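## Task

Place the chain bracelet entirely inside the front-right one of the box's four small compartments, both ear studs inside the back-left one, and the bangle inside the big compartment next to that group of four (not the long slot along the hinge). The hinge side is the back; left and right are judged from the front, looking toward the hinge. Everything must stay put on its own after release: nothing counts if a gripper is still holding it. Finish by opening the grippers and pulling the arms away.

## Robot and tools

Robot: two six-joint arms, left_arm and right_arm, each ending in a parallel two-finger gripper with a wrist camera. Bases in the scene frame: left_arm at (-0.004, +0.250, 0) m, quat_wxyz (+0.996, 0, 0, -0.091); right_arm at (-0.011, -0.241, 0) m, quat_wxyz (+1.000, 0, 0, +0.015). The arm names are not image sides.

Scene frame: origin on the table surface midway between the arms, +x out over the table, +z up, left_arm on the +y side. All positions are in metres, orientations are quaternions written w first (qw, qx, qy, qz). The gripper's fingers extend along its own +z and close along its own y. end_effector_position is the point between the pads, roughly 1 cm short of the fingertips. Joint limits (rad): waist -2.618 to 3.054, shoulder 0.000 to 3.142, elbow 0.000 to 3.142, wrist pitch -1.571 to 1.571, wrist yaw -1.571 to 1.571, wrist roll -2.094 to 2.094.

The row: every motion command uses rows of exactly 16 numbers covering both arms, even if one arm is idle: left_arm x, y, z, qw, qx, qy, qz, opening, then right_arm x, y, z, qw, qx, qy, qz, opening. x, y, z and the quaternion are an absolute target pose for that gripper in the scene frame, not an offset. Opening runs from -1 (closed) to +1 (fully open, 0.094 m). To keep an arm still, repeat its last reported position and quaternion and the opening it should keep; to keep an orientation steady, resend the same target quaternion rather than copying the drifted reported one.

execute_actions: argument actions is a list with at most one entry. Empty list = just read the state. {"rows": [...], "steps": n} plays 1 to 15 rows, one per 1/30 s control step (n up to 15, default 15; the last row repeats to fill). {"steps": n} without rows is a wait of up to 300 steps, counted from the previous result, so thinking time eats into it. Optional pictures (true/false) controls whether camera images come back. A call that fails validation sends nothing. A target more than 0.6 m from the arm's last reported position along any gripper axis is refused.

move: target is one 16-number row as above; speed is the path top speed in m/s, 0.002 to 0.5 (default 0.25), with rotation capped at twice that value in rad/s. Both grippers follow straight lines that finish together in 0.5 to 10 s; longer paths are cut off at 10 s. Openings are applied at the start. Paths ignore obstacles and the other arm. Result adds a move: line with the outcome (done, off_target, moving, held, fault), any limits (paced = pose clipped, held = some steps blocked, after which the arm may jump faster), and each gripper's distance to its target.

wait: seconds from 0 to 10; sends nothing new. zoom_image: camera (cam_head_left, cam_head_right, cam_high, cam_low, cam_left_wrist, cam_right_wrist) and region [x0, y0, x1, y1] in pixels, at most 504 by 504, origin top-left; head, high and low images are 504x504, wrist images 616x616. read_manual: only returns licence text. finished_scene: pass the current scene number; it is final, grades the scene and gives the next task.

Controller behaviour: each step the commanded pose is clamped to within 70 mm and 16 degrees of the measured pose, then solved by damped IK favouring position over orientation. After an action ends, the arm only continues to its last clamped pose, so long moves need several calls; check the reported pose. Motions typically finish a centimetre or more off, usually low. Printed hand positions can be inaccurate at long reach, and elbows cannot fully straighten.

Results: a state line per arm with position and quaternion; grip_measured on the same -1..1 scale (Joint positions ends with the opening in metres; readings may be off by about 1 mm per gripper). HELD marks steps where a clearance check withheld your command; a pose unreachable line names the affected arm. A Hand target line shows what each arm is driving toward. FAULT or OVER-TEMPERATURE FAULT lines report stops; MOTOR HOT warns from 75 °C, 90 °C pauses that arm, 100 °C drops it.

Grasping: fingers go to the number you command except near the ends. To hold, command about 0.03 below grip_measured (less for a lighter hold). Pads exert roughly 50 to 62 N, less on very thin parts under 2 mm, with a brief spike on contact. Holding loads heats motors, so release promptly.

Avoid: dropping or knocking anything off the table, fast impacts, driving targets far beyond a contact (it presses harder), and letting the arms collide or push each other. Occasional disturbances may tug held parts or shift loose ones, so recheck placements with the cameras before finishing, then open and retract.

Each tool is called after "Call:" as name(argument=value, ...) on one line, values as JSON.

## Session

Call:
execute_actions(actions=[])

Scene clock: 0.00 s of 5600.00 s.
left_arm: end_effector_position=(+0.0937, +0.0229, +0.4005) grip_measured=+1.000 end_effector_quat_wxyz=(+0.308, -0.228, +0.808, -0.448) | right_arm: end_effector_position=(+0.3516, -0.5068, +0.3418) grip_measured=+1.000 end_effector_quat_wxyz=(+0.616, -0.489, +0.478, -0.390)
Joint positions: left_arm=[-1.617  1.068  1.583 -1.298 -0.954 -1.926  0.094] | right_arm=[-1.051  1.676  1.175  0.705 -1.248 -1.168  0.094]
Joint velocities: left_arm=[-0.002  0.007  0.017  0.022  0.007  0.007  0.   ] | right_arm=[ 0.007 -0.007 -0.017  0.095 -0.066  0.066  0.   ]
Motor temperatures (°C, as the motors report them): left_arm=[28 29 30 27 29 28] | right_arm=[29 29 28 30 27 29]
Hand target (left_arm): +0.097, +0.027, +0.405; +0.318, -0.229, +0.803, -0.450
Hand target (right_arm): +0.352, -0.507, +0.341; +0.618, -0.485, +0.484, -0.385

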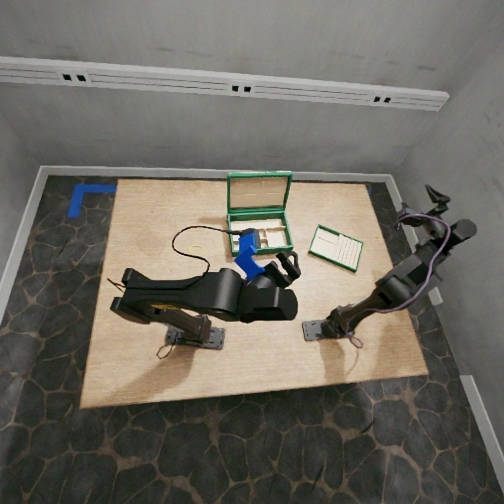

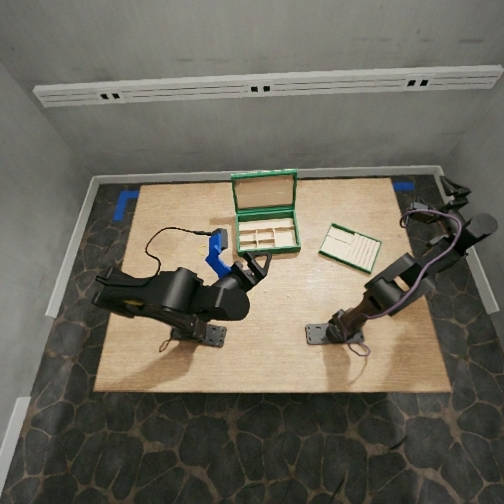

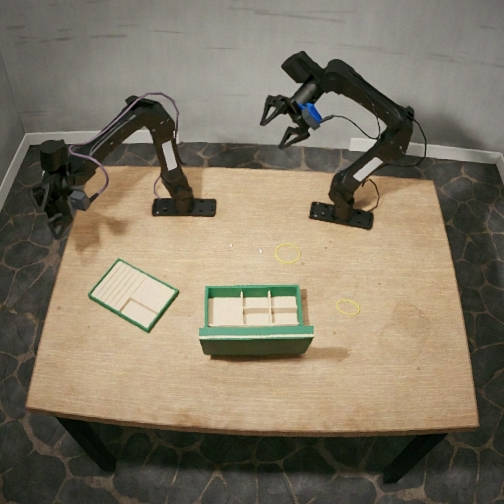

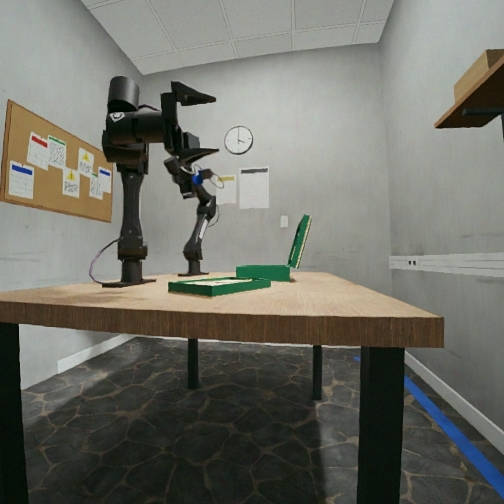

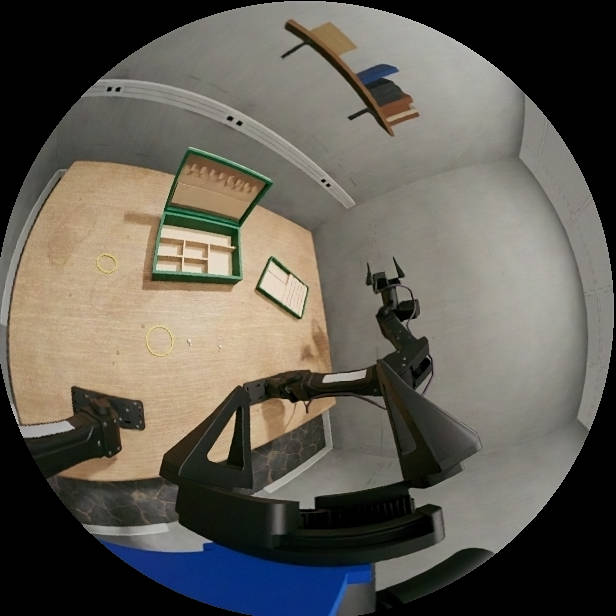

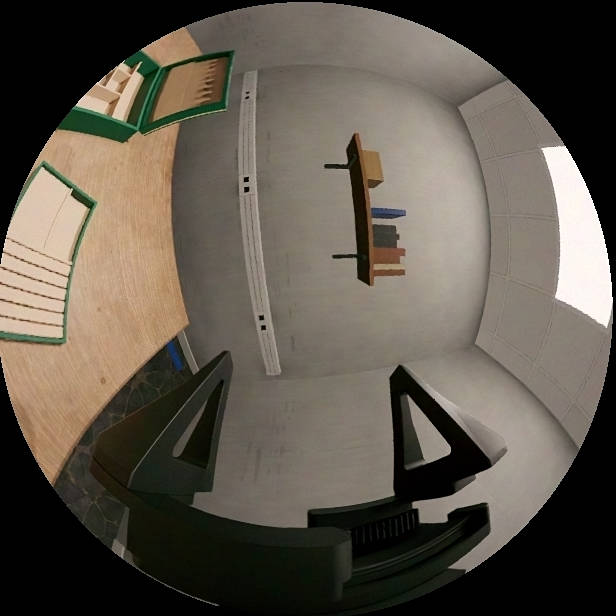

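Call:
move(target=[0.15,0.1,0.15,0,0,1,0,1,0.15,-0.1,0.15,0,0,1,0,1])

Scene clock: 5.87 s of 5600.00 s.
left_arm: end_effector_position=(+0.1478, +0.0943, +0.1539) grip_measured=+1.000 end_effector_quat_wxyz=(+0.000, +0.005, +1.000, -0.011) | right_arm: end_effector_position=(+0.1544, -0.1032, +0.1472) grip_measured=+1.000 end_effector_quat_wxyz=(+0.005, +0.002, +1.000, -0.020)
Joint positions: left_arm=[-0.609  1.353  1.216 -1.418  0.015 -0.782  0.094] | right_arm=[ 0.692  1.373  1.204 -1.421  0.037  0.726  0.094]
Joint velocities: left_arm=[-0.007 -0.017  0.012 -0.007  0.022  0.051  0.   ] | right_arm=[ 0.002 -0.002 -0.002 -0.066 -0.037 -0.037  0.   ]
Motor temperatures (°C, as the motors report them): left_arm=[28 29 30 27 29 28] | right_arm=[29 29 29 30 27 29]
Hand target (left_arm): +0.149, +0.099, +0.150; -0.001, +0.005, +1.000, +0.001
Hand target (right_arm): +0.154, -0.099, +0.150; +0.004, +0.001, +1.000, -0.017
Off the commanded pose (left_arm): 0.007 m, 1 deg.
Off the commanded pose (right_arm): 0.006 m, 2 deg.
move: done

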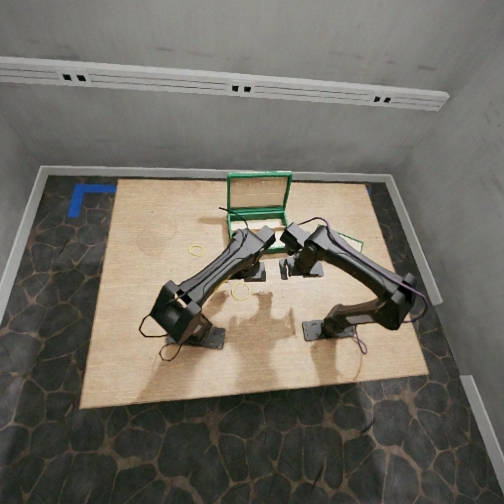

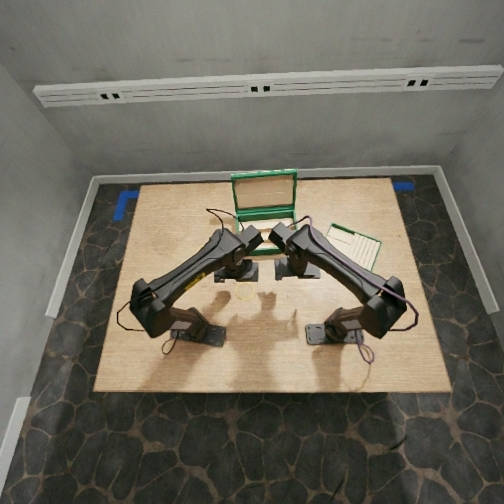

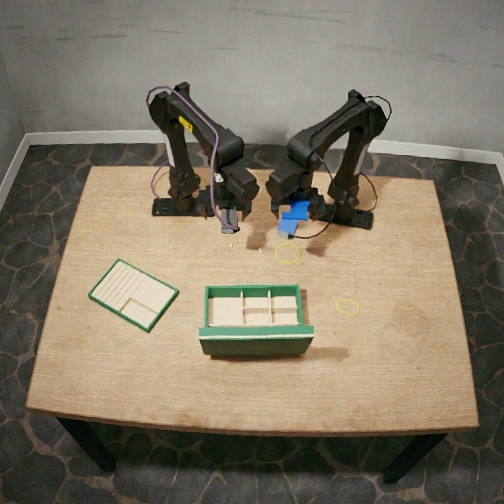

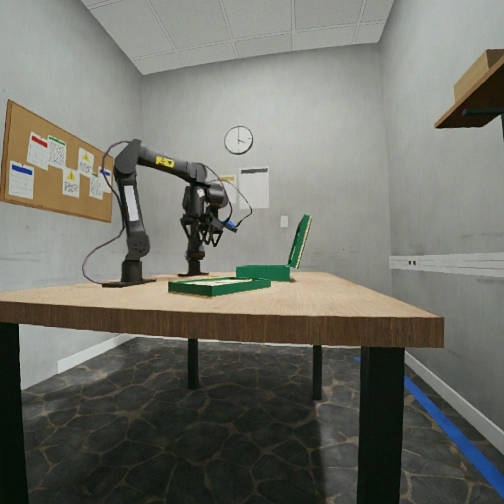

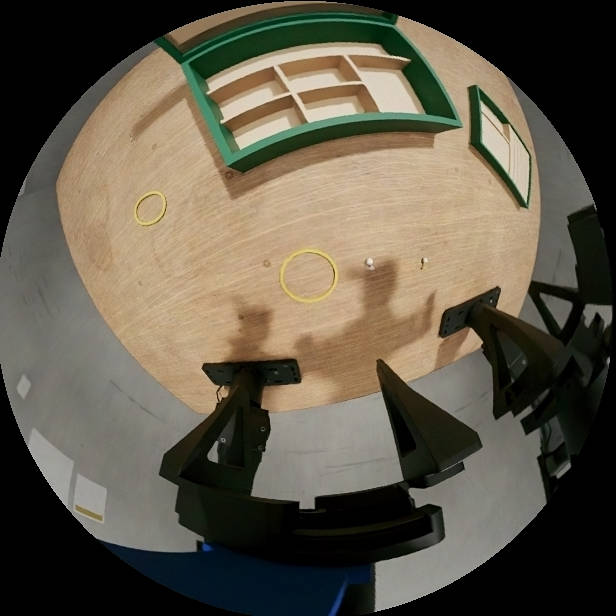

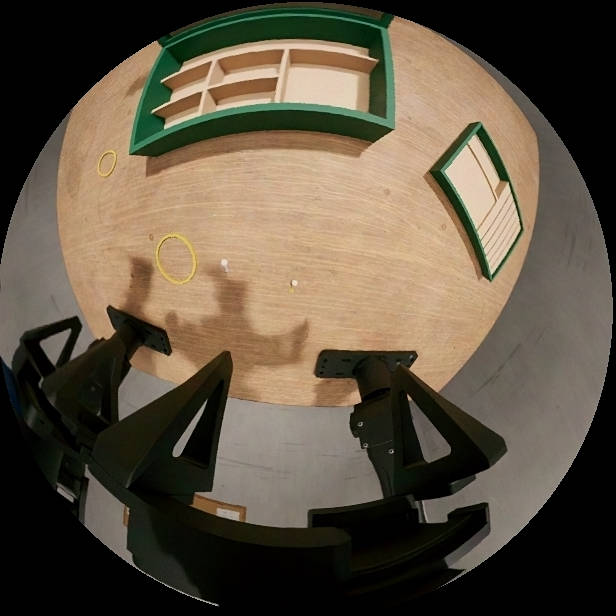

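Call:
move(target=[0.16,0.12,0.04,0,0,1,0,0,0.15,-0.085,0.04,0,0,1,0,0])

Scene clock: 8.17 s of 5600.00 s.
left_arm: end_effector_position=(+0.1581, +0.1158, +0.0455) grip_measured=+0.001 end_effector_quat_wxyz=(-0.002, +0.000, +1.000, -0.007) | right_arm: end_effector_position=(+0.1516, -0.0880, +0.0454) grip_measured=+0.002 end_effector_quat_wxyz=(+0.004, +0.003, +1.000, +0.000)
Joint positions: left_arm=[-0.504  1.386  0.806 -0.985  0.013 -0.687  0.047] | right_arm=[ 0.726  1.436  0.847 -0.975  0.005  0.761  0.047]
Joint velocities: left_arm=[-0.002  0.012  0.012 -0.066 -0.007 -0.007 -0.   ] | right_arm=[-0.002  0.007 -0.002  0.051  0.051  0.007 -0.001]
Motor temperatures (°C, as the motors report them): left_arm=[28 29 30 27 29 28] | right_arm=[29 29 29 30 27 29]
Hand target (left_arm): +0.160, +0.120, +0.040; -0.000, +0.000, +1.000, +0.000
Hand target (right_arm): +0.149, -0.086, +0.040; -0.000, +0.000, +1.000, -0.000
Off the commanded pose (left_arm): 0.007 m, 1 deg.
Off the commanded pose (right_arm): 0.006 m, 1 deg.
move: done

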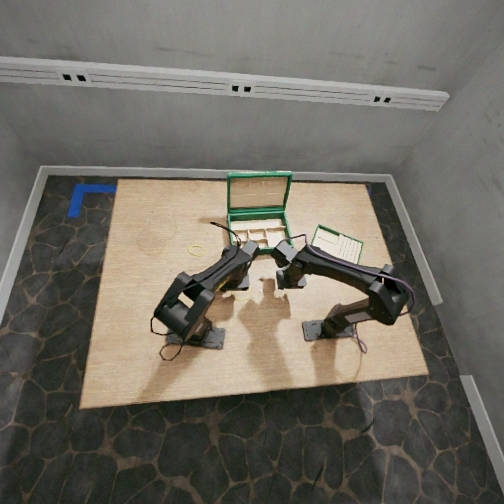

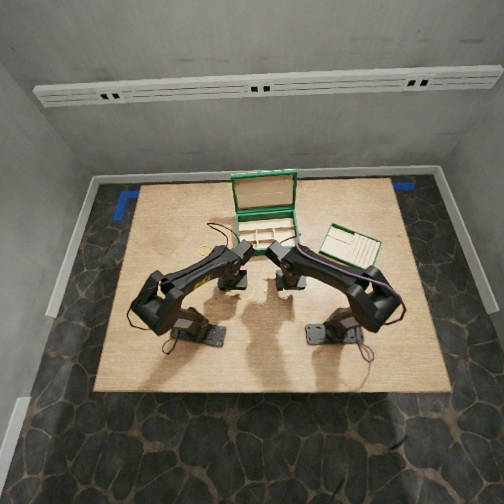

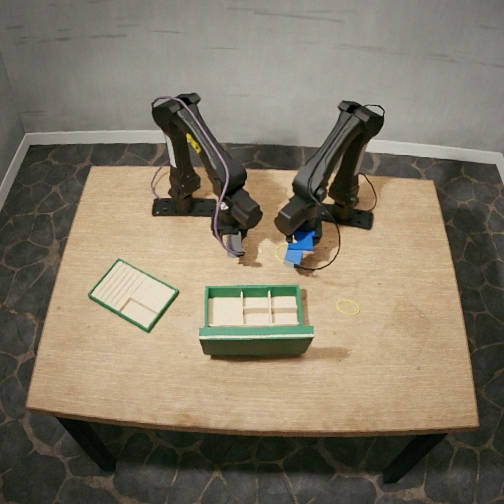

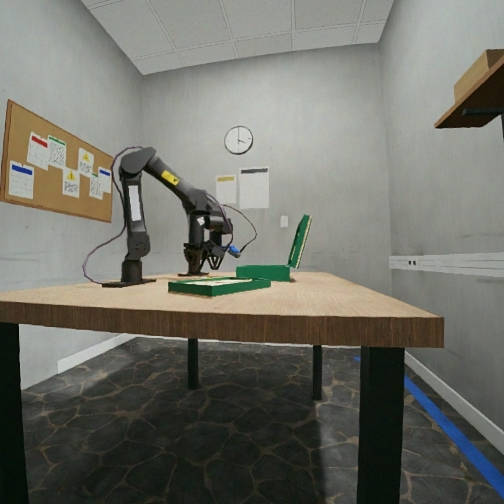

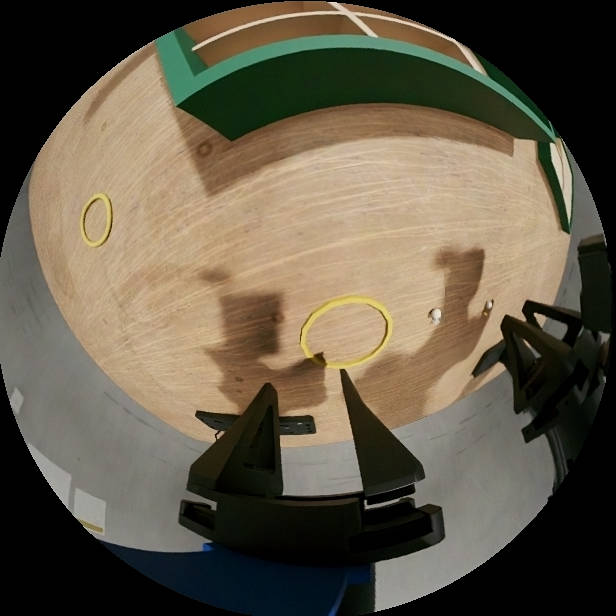

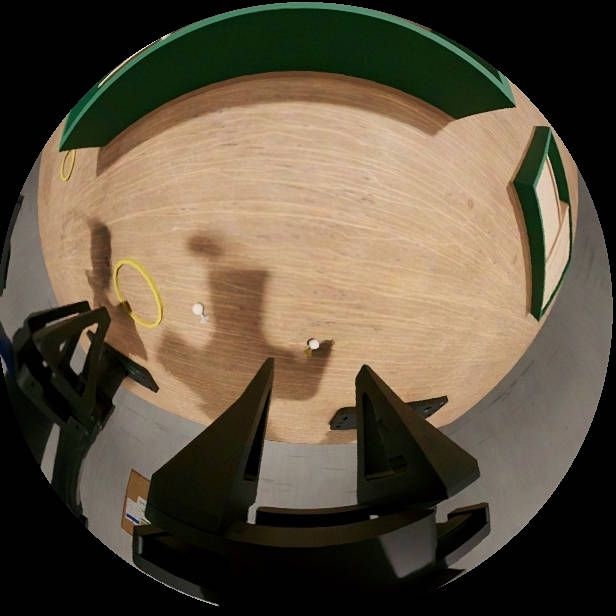

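Call:
zoom_image(camera="cam_high", region=[200,230,380,330])

Call:
move(target=[0.16,0.12,0.018,0,0,1,0,-0.3,0.14,-0.083,0.018,0,0,1,0,-0.3], speed=0.05)

Region (200, 230, 380, 330) of cam_high's 504x504 image, scaled by 2.800, with more detail than that image has.

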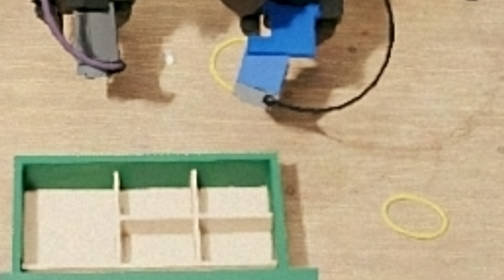

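Scene clock: 10.33 s of 5600.00 s.
left_arm: end_effector_position=(+0.1584, +0.1155, +0.0233) grip_measured=-0.299 end_effector_quat_wxyz=(-0.002, +0.000, +1.000, -0.006) | right_arm: end_effector_position=(+0.1431, -0.0841, +0.0239) grip_measured=-0.298 end_effector_quat_wxyz=(+0.005, +0.002, +1.000, +0.002)
Joint positions: left_arm=[-0.504  1.426  0.743 -0.883  0.013 -0.686  0.033] | right_arm=[ 0.765  1.457  0.772 -0.877  0.004  0.799  0.033]
Joint velocities: left_arm=[ 0.007 -0.027 -0.002 -0.007 -0.037 -0.037 -0.001] | right_arm=[-0.051  0.007 -0.017  0.066  0.037 -0.007 -0.001]
Motor temperatures (°C, as the motors report them): left_arm=[28 29 31 27 29 28] | right_arm=[29 30 29 30 27 29]
Hand target (left_arm): +0.160, +0.120, +0.018; -0.000, -0.000, +1.000, +0.000
Hand target (right_arm): +0.140, -0.083, +0.018; +0.000, -0.000, +1.000, -0.000
Off the commanded pose (left_arm): 0.007 m, 1 deg.
Off the commanded pose (right_arm): 0.007 m, 1 deg.
move: done

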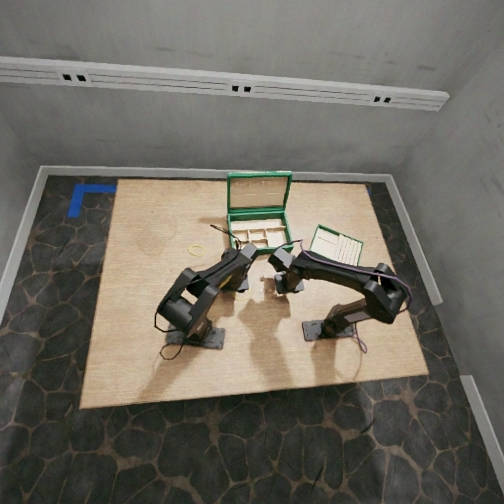

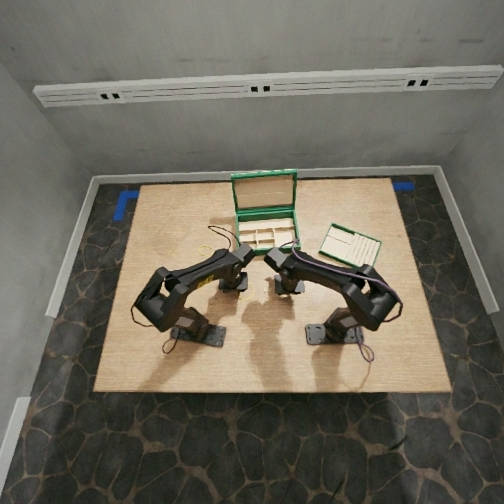

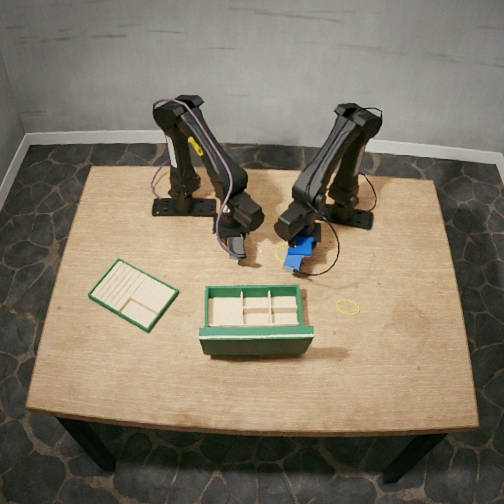

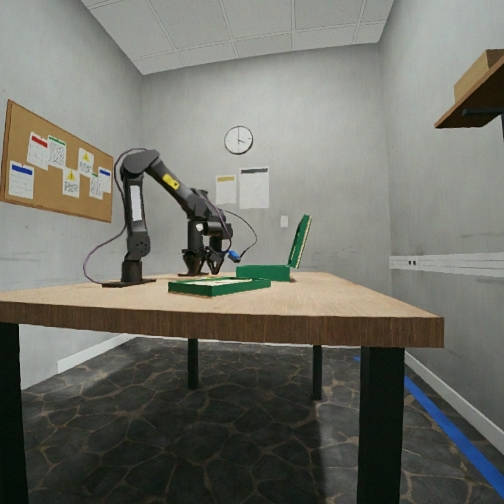

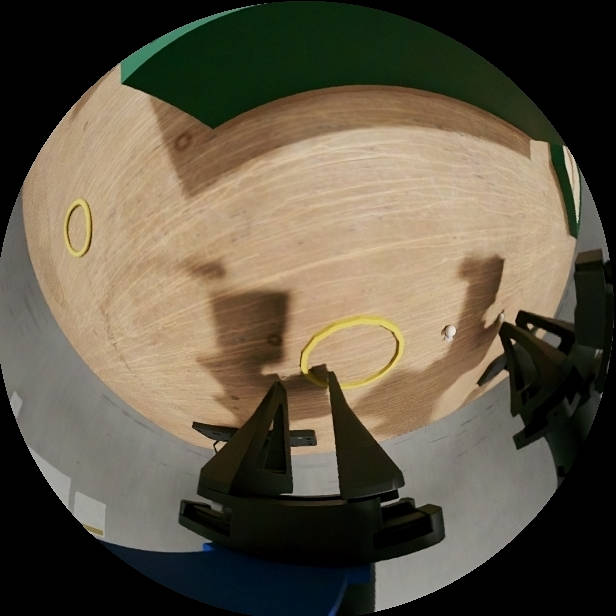

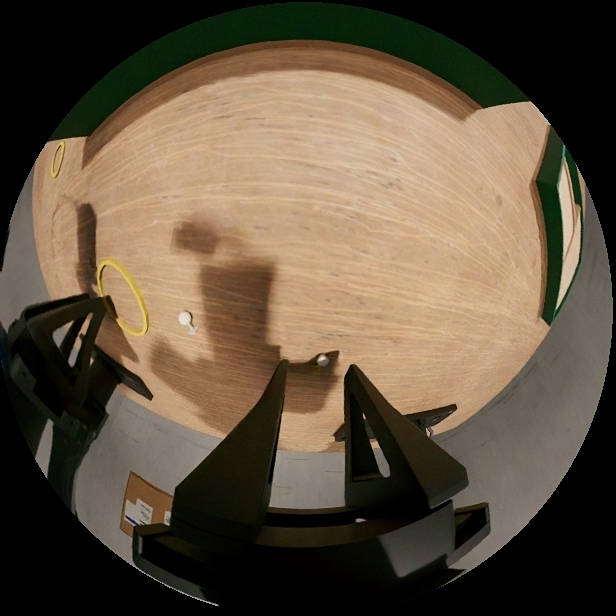

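Call:
move(target=[0.168,0.122,0.006,0,0,1,0,-0.3,0.136,-0.085,0.006,0,0,1,0,-0.3], speed=0.03)

Scene clock: 11.87 s of 5600.00 s.
left_arm: end_effector_position=(+0.1704, +0.1145, +0.0147) grip_measured=-0.299 end_effector_quat_wxyz=(+0.003, -0.000, +1.000, -0.011) | right_arm: end_effector_position=(+0.1401, -0.0849, +0.0139) grip_measured=-0.298 end_effector_quat_wxyz=(+0.008, +0.002, +1.000, +0.005)
Joint positions: left_arm=[-0.473  1.471  0.743 -0.825  0.013 -0.657  0.033] | right_arm=[ 0.773  1.457  0.727 -0.823  0.004  0.807  0.033]
Joint velocities: left_arm=[-0.002  0.002  0.007 -0.022  0.022  0.051  0.001] | right_arm=[-0.022  0.007 -0.017  0.051 -0.007  0.007 -0.   ]
Motor temperatures (°C, as the motors report them): left_arm=[28 29 31 27 29 28] | right_arm=[29 30 29 30 27 29]
Hand target (left_arm): +0.168, +0.122, +0.006; -0.000, +0.000, +1.000, +0.000
Hand target (right_arm): +0.136, -0.085, +0.006; +0.000, +0.000, +1.000, -0.000
Off the commanded pose (left_arm): 0.012 m, 1 deg.
Off the commanded pose (right_arm): 0.009 m, 1 deg.
move: off_target (left_arm)

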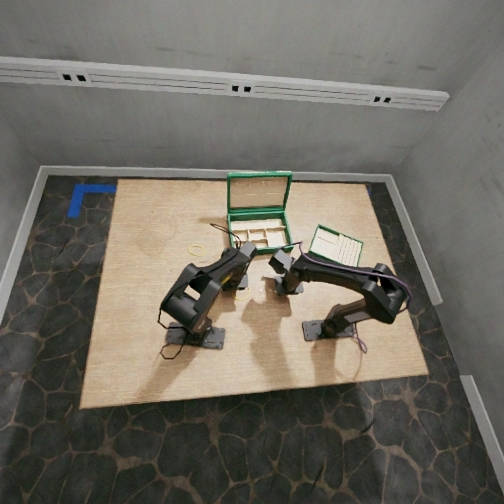

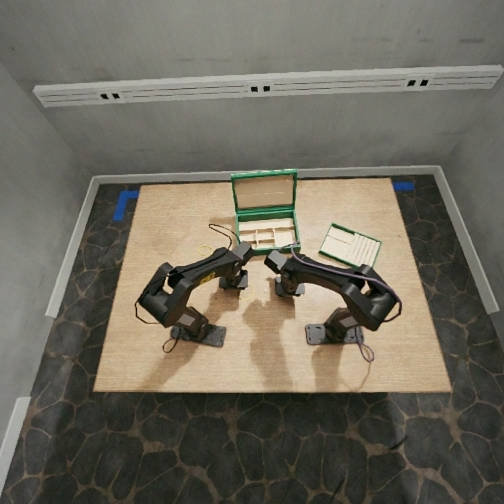

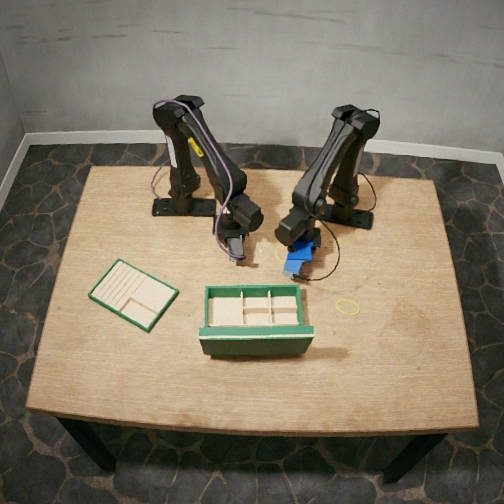

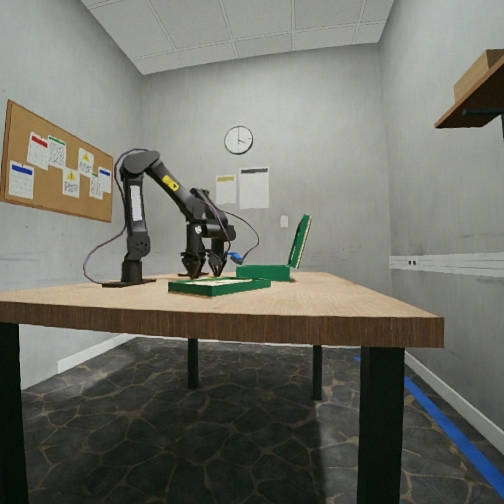

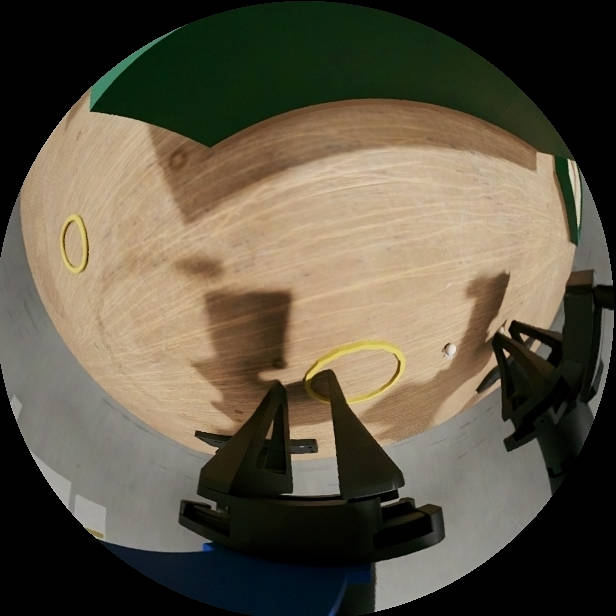

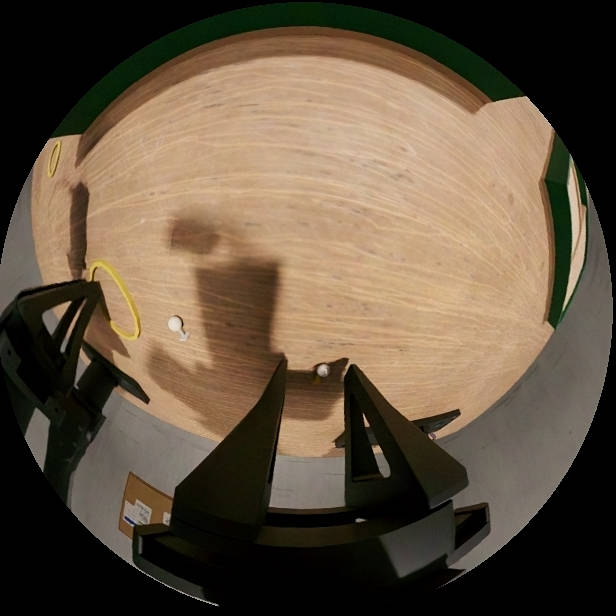

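Call:
move(target=[0.168,0.12,0.008,0,0,1,0,-1,0.138,-0.085,0.008,0,0,1,0,-1], speed=0.03)

Call:
move(target=[0.2,0.1,0.14,0,0,1,0,-1,0.16,-0.12,0.12,0,0,1,0,-1], speed=0.1)

Scene clock: 13.43 s of 5600.00 s.
left_arm: end_effector_position=(+0.1703, +0.1141, +0.0147) grip_measured=-0.993 end_effector_quat_wxyz=(+0.003, +0.000, +1.000, -0.012) | right_arm: end_effector_position=(+0.1404, -0.0845, +0.0139) grip_measured=-0.989 end_effector_quat_wxyz=(+0.009, +0.002, +1.000, +0.006)
Joint positions: left_arm=[-0.473  1.471  0.743 -0.824  0.015 -0.656  0.   ] | right_arm=[ 0.773  1.457  0.727 -0.821  0.004  0.807  0.001]
Joint velocities: left_arm=[ 0.007 -0.017  0.012 -0.022 -0.051  0.081  0.   ] | right_arm=[-0.012  0.007 -0.022  0.007 -0.037 -0.051 -0.001]
Motor temperatures (°C, as the motors report them): left_arm=[28 29 31 27 29 28] | right_arm=[29 30 29 30 27 29]
Hand target (left_arm): +0.168, +0.120, +0.008; -0.000, +0.000, +1.000, -0.000
Hand target (right_arm): +0.138, -0.085, +0.008; -0.000, -0.000, +1.000, -0.000
Off the commanded pose (left_arm): 0.009 m, 1 deg.
Off the commanded pose (right_arm): 0.006 m, 1 deg.
move: done

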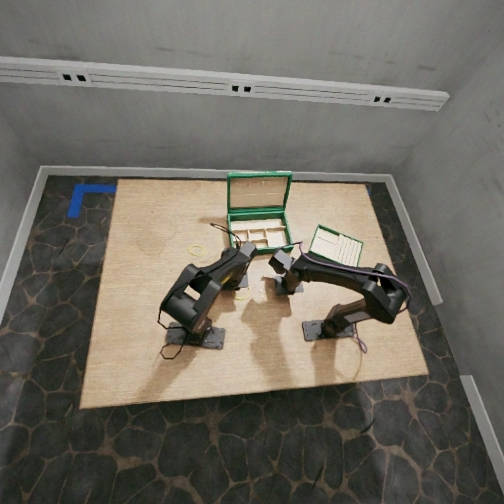

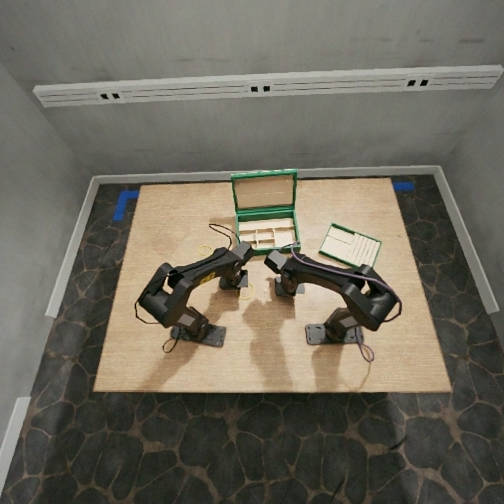

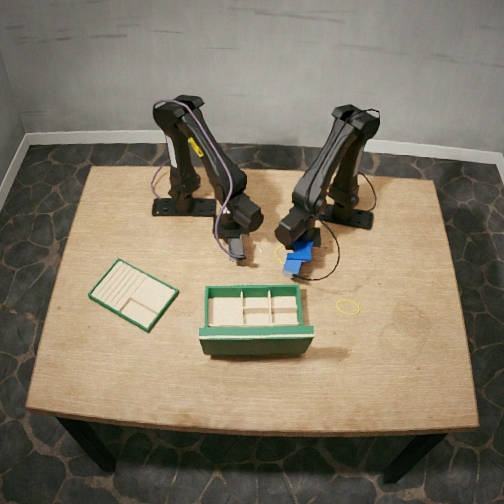

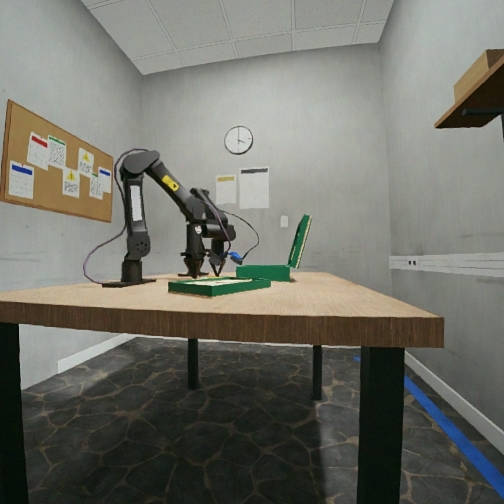

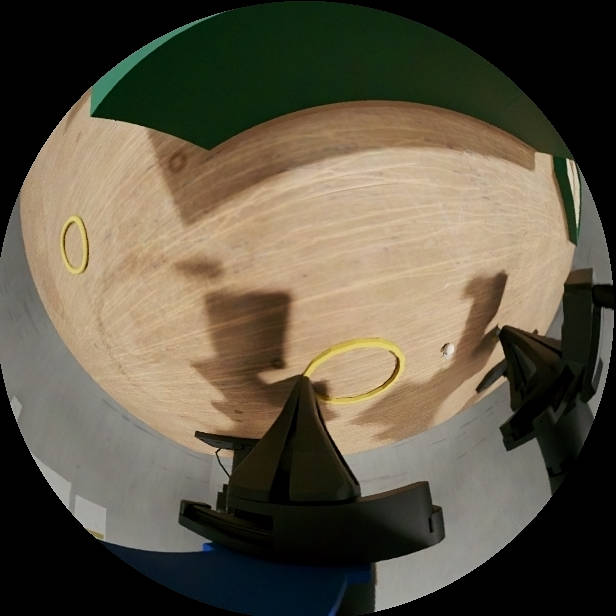

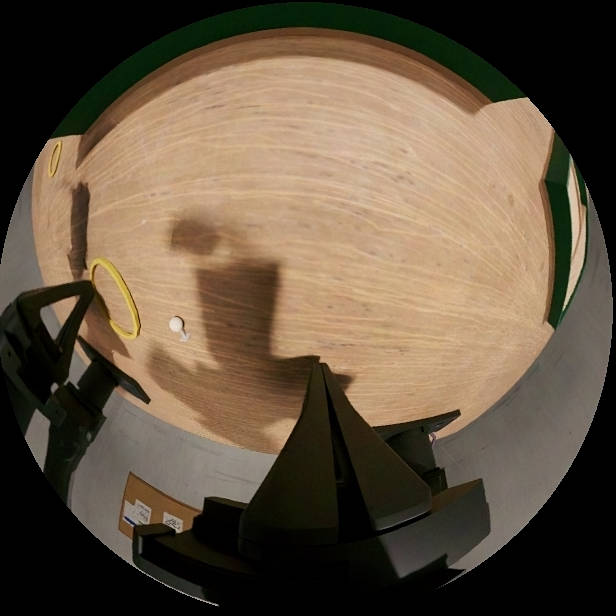

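Scene clock: 15.33 s of 5600.00 s.
left_arm: end_effector_position=(+0.1902, +0.1014, +0.1336) grip_measured=-0.993 end_effector_quat_wxyz=(-0.013, -0.000, +1.000, +0.001) | right_arm: end_effector_position=(+0.1598, -0.1176, +0.1112) grip_measured=-0.989 end_effector_quat_wxyz=(-0.006, -0.002, +1.000, -0.006)
Joint positions: left_arm=[-0.465  1.486  1.247 -1.353  0.015 -0.648  0.   ] | right_arm=[ 0.595  1.353  1.046 -1.28   0.003  0.621  0.001]
Joint velocities: left_arm=[-0.017 -0.002  0.002  0.066 -0.007 -0.022 -0.   ] | right_arm=[-0.017 -0.002 -0.007  0.022 -0.022 -0.051 -0.002]
Motor temperatures (°C, as the motors report them): left_arm=[28 30 31 27 29 28] | right_arm=[29 30 29 30 27 29]
Hand target (left_arm): +0.199, +0.101, +0.140; +0.000, -0.000, +1.000, +0.000
Hand target (right_arm): +0.160, -0.119, +0.119; -0.001, -0.000, +1.000, -0.000
Off the commanded pose (left_arm): 0.012 m, 1 deg.
Off the commanded pose (right_arm): 0.009 m, 1 deg.
move: off_target (left_arm)

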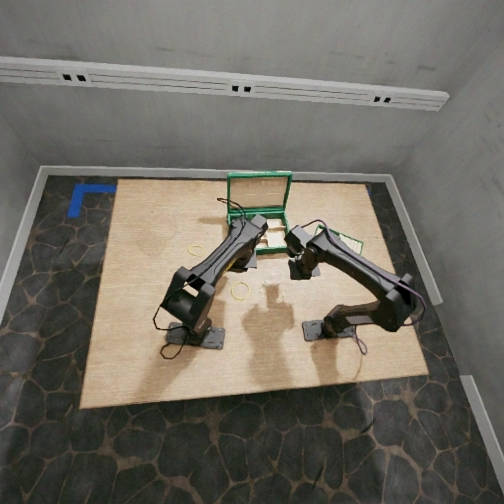

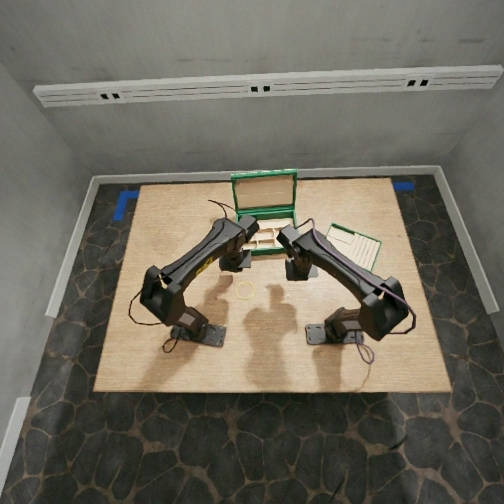

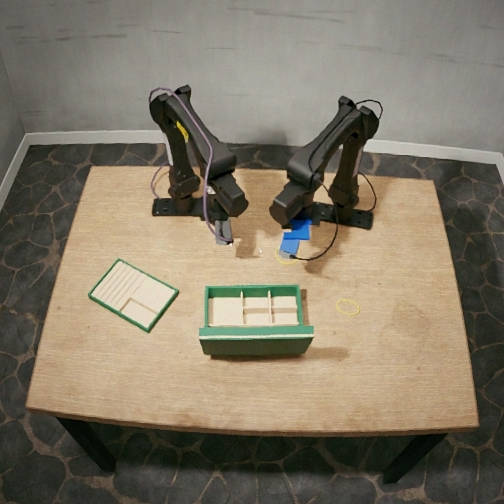

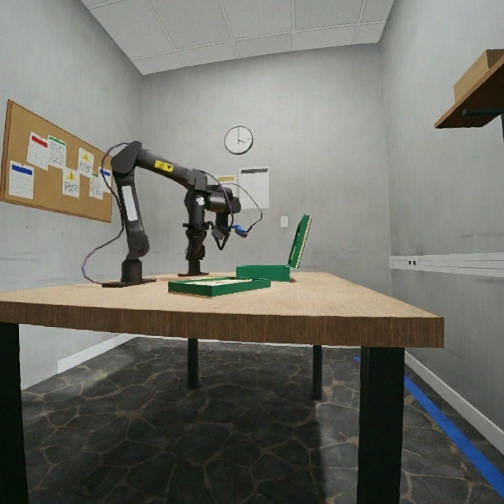

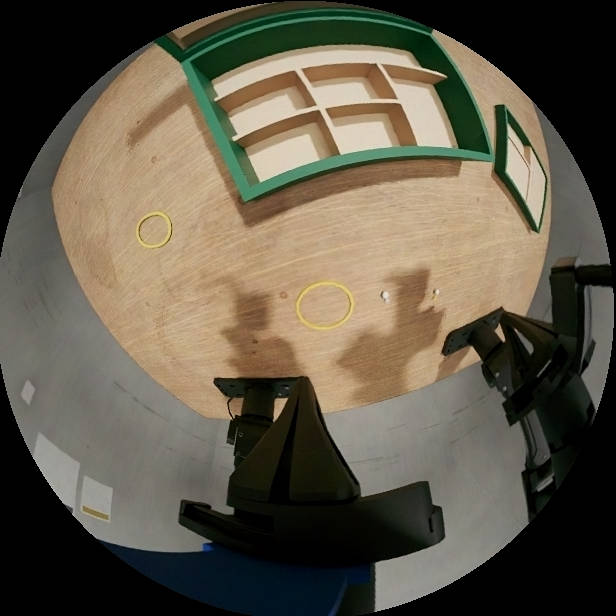

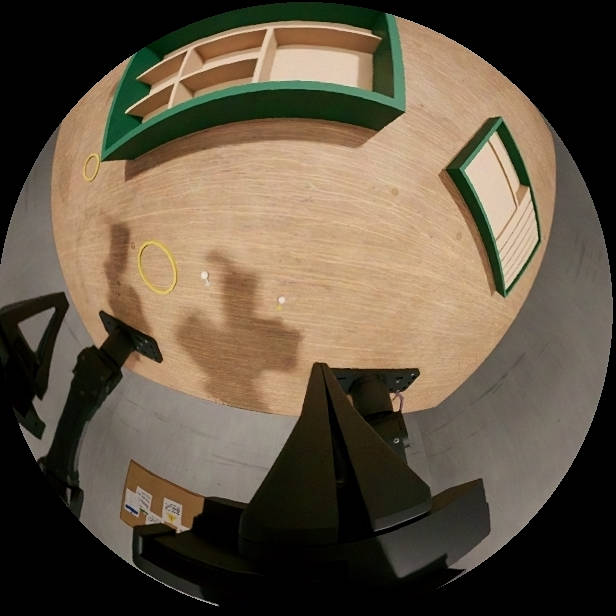

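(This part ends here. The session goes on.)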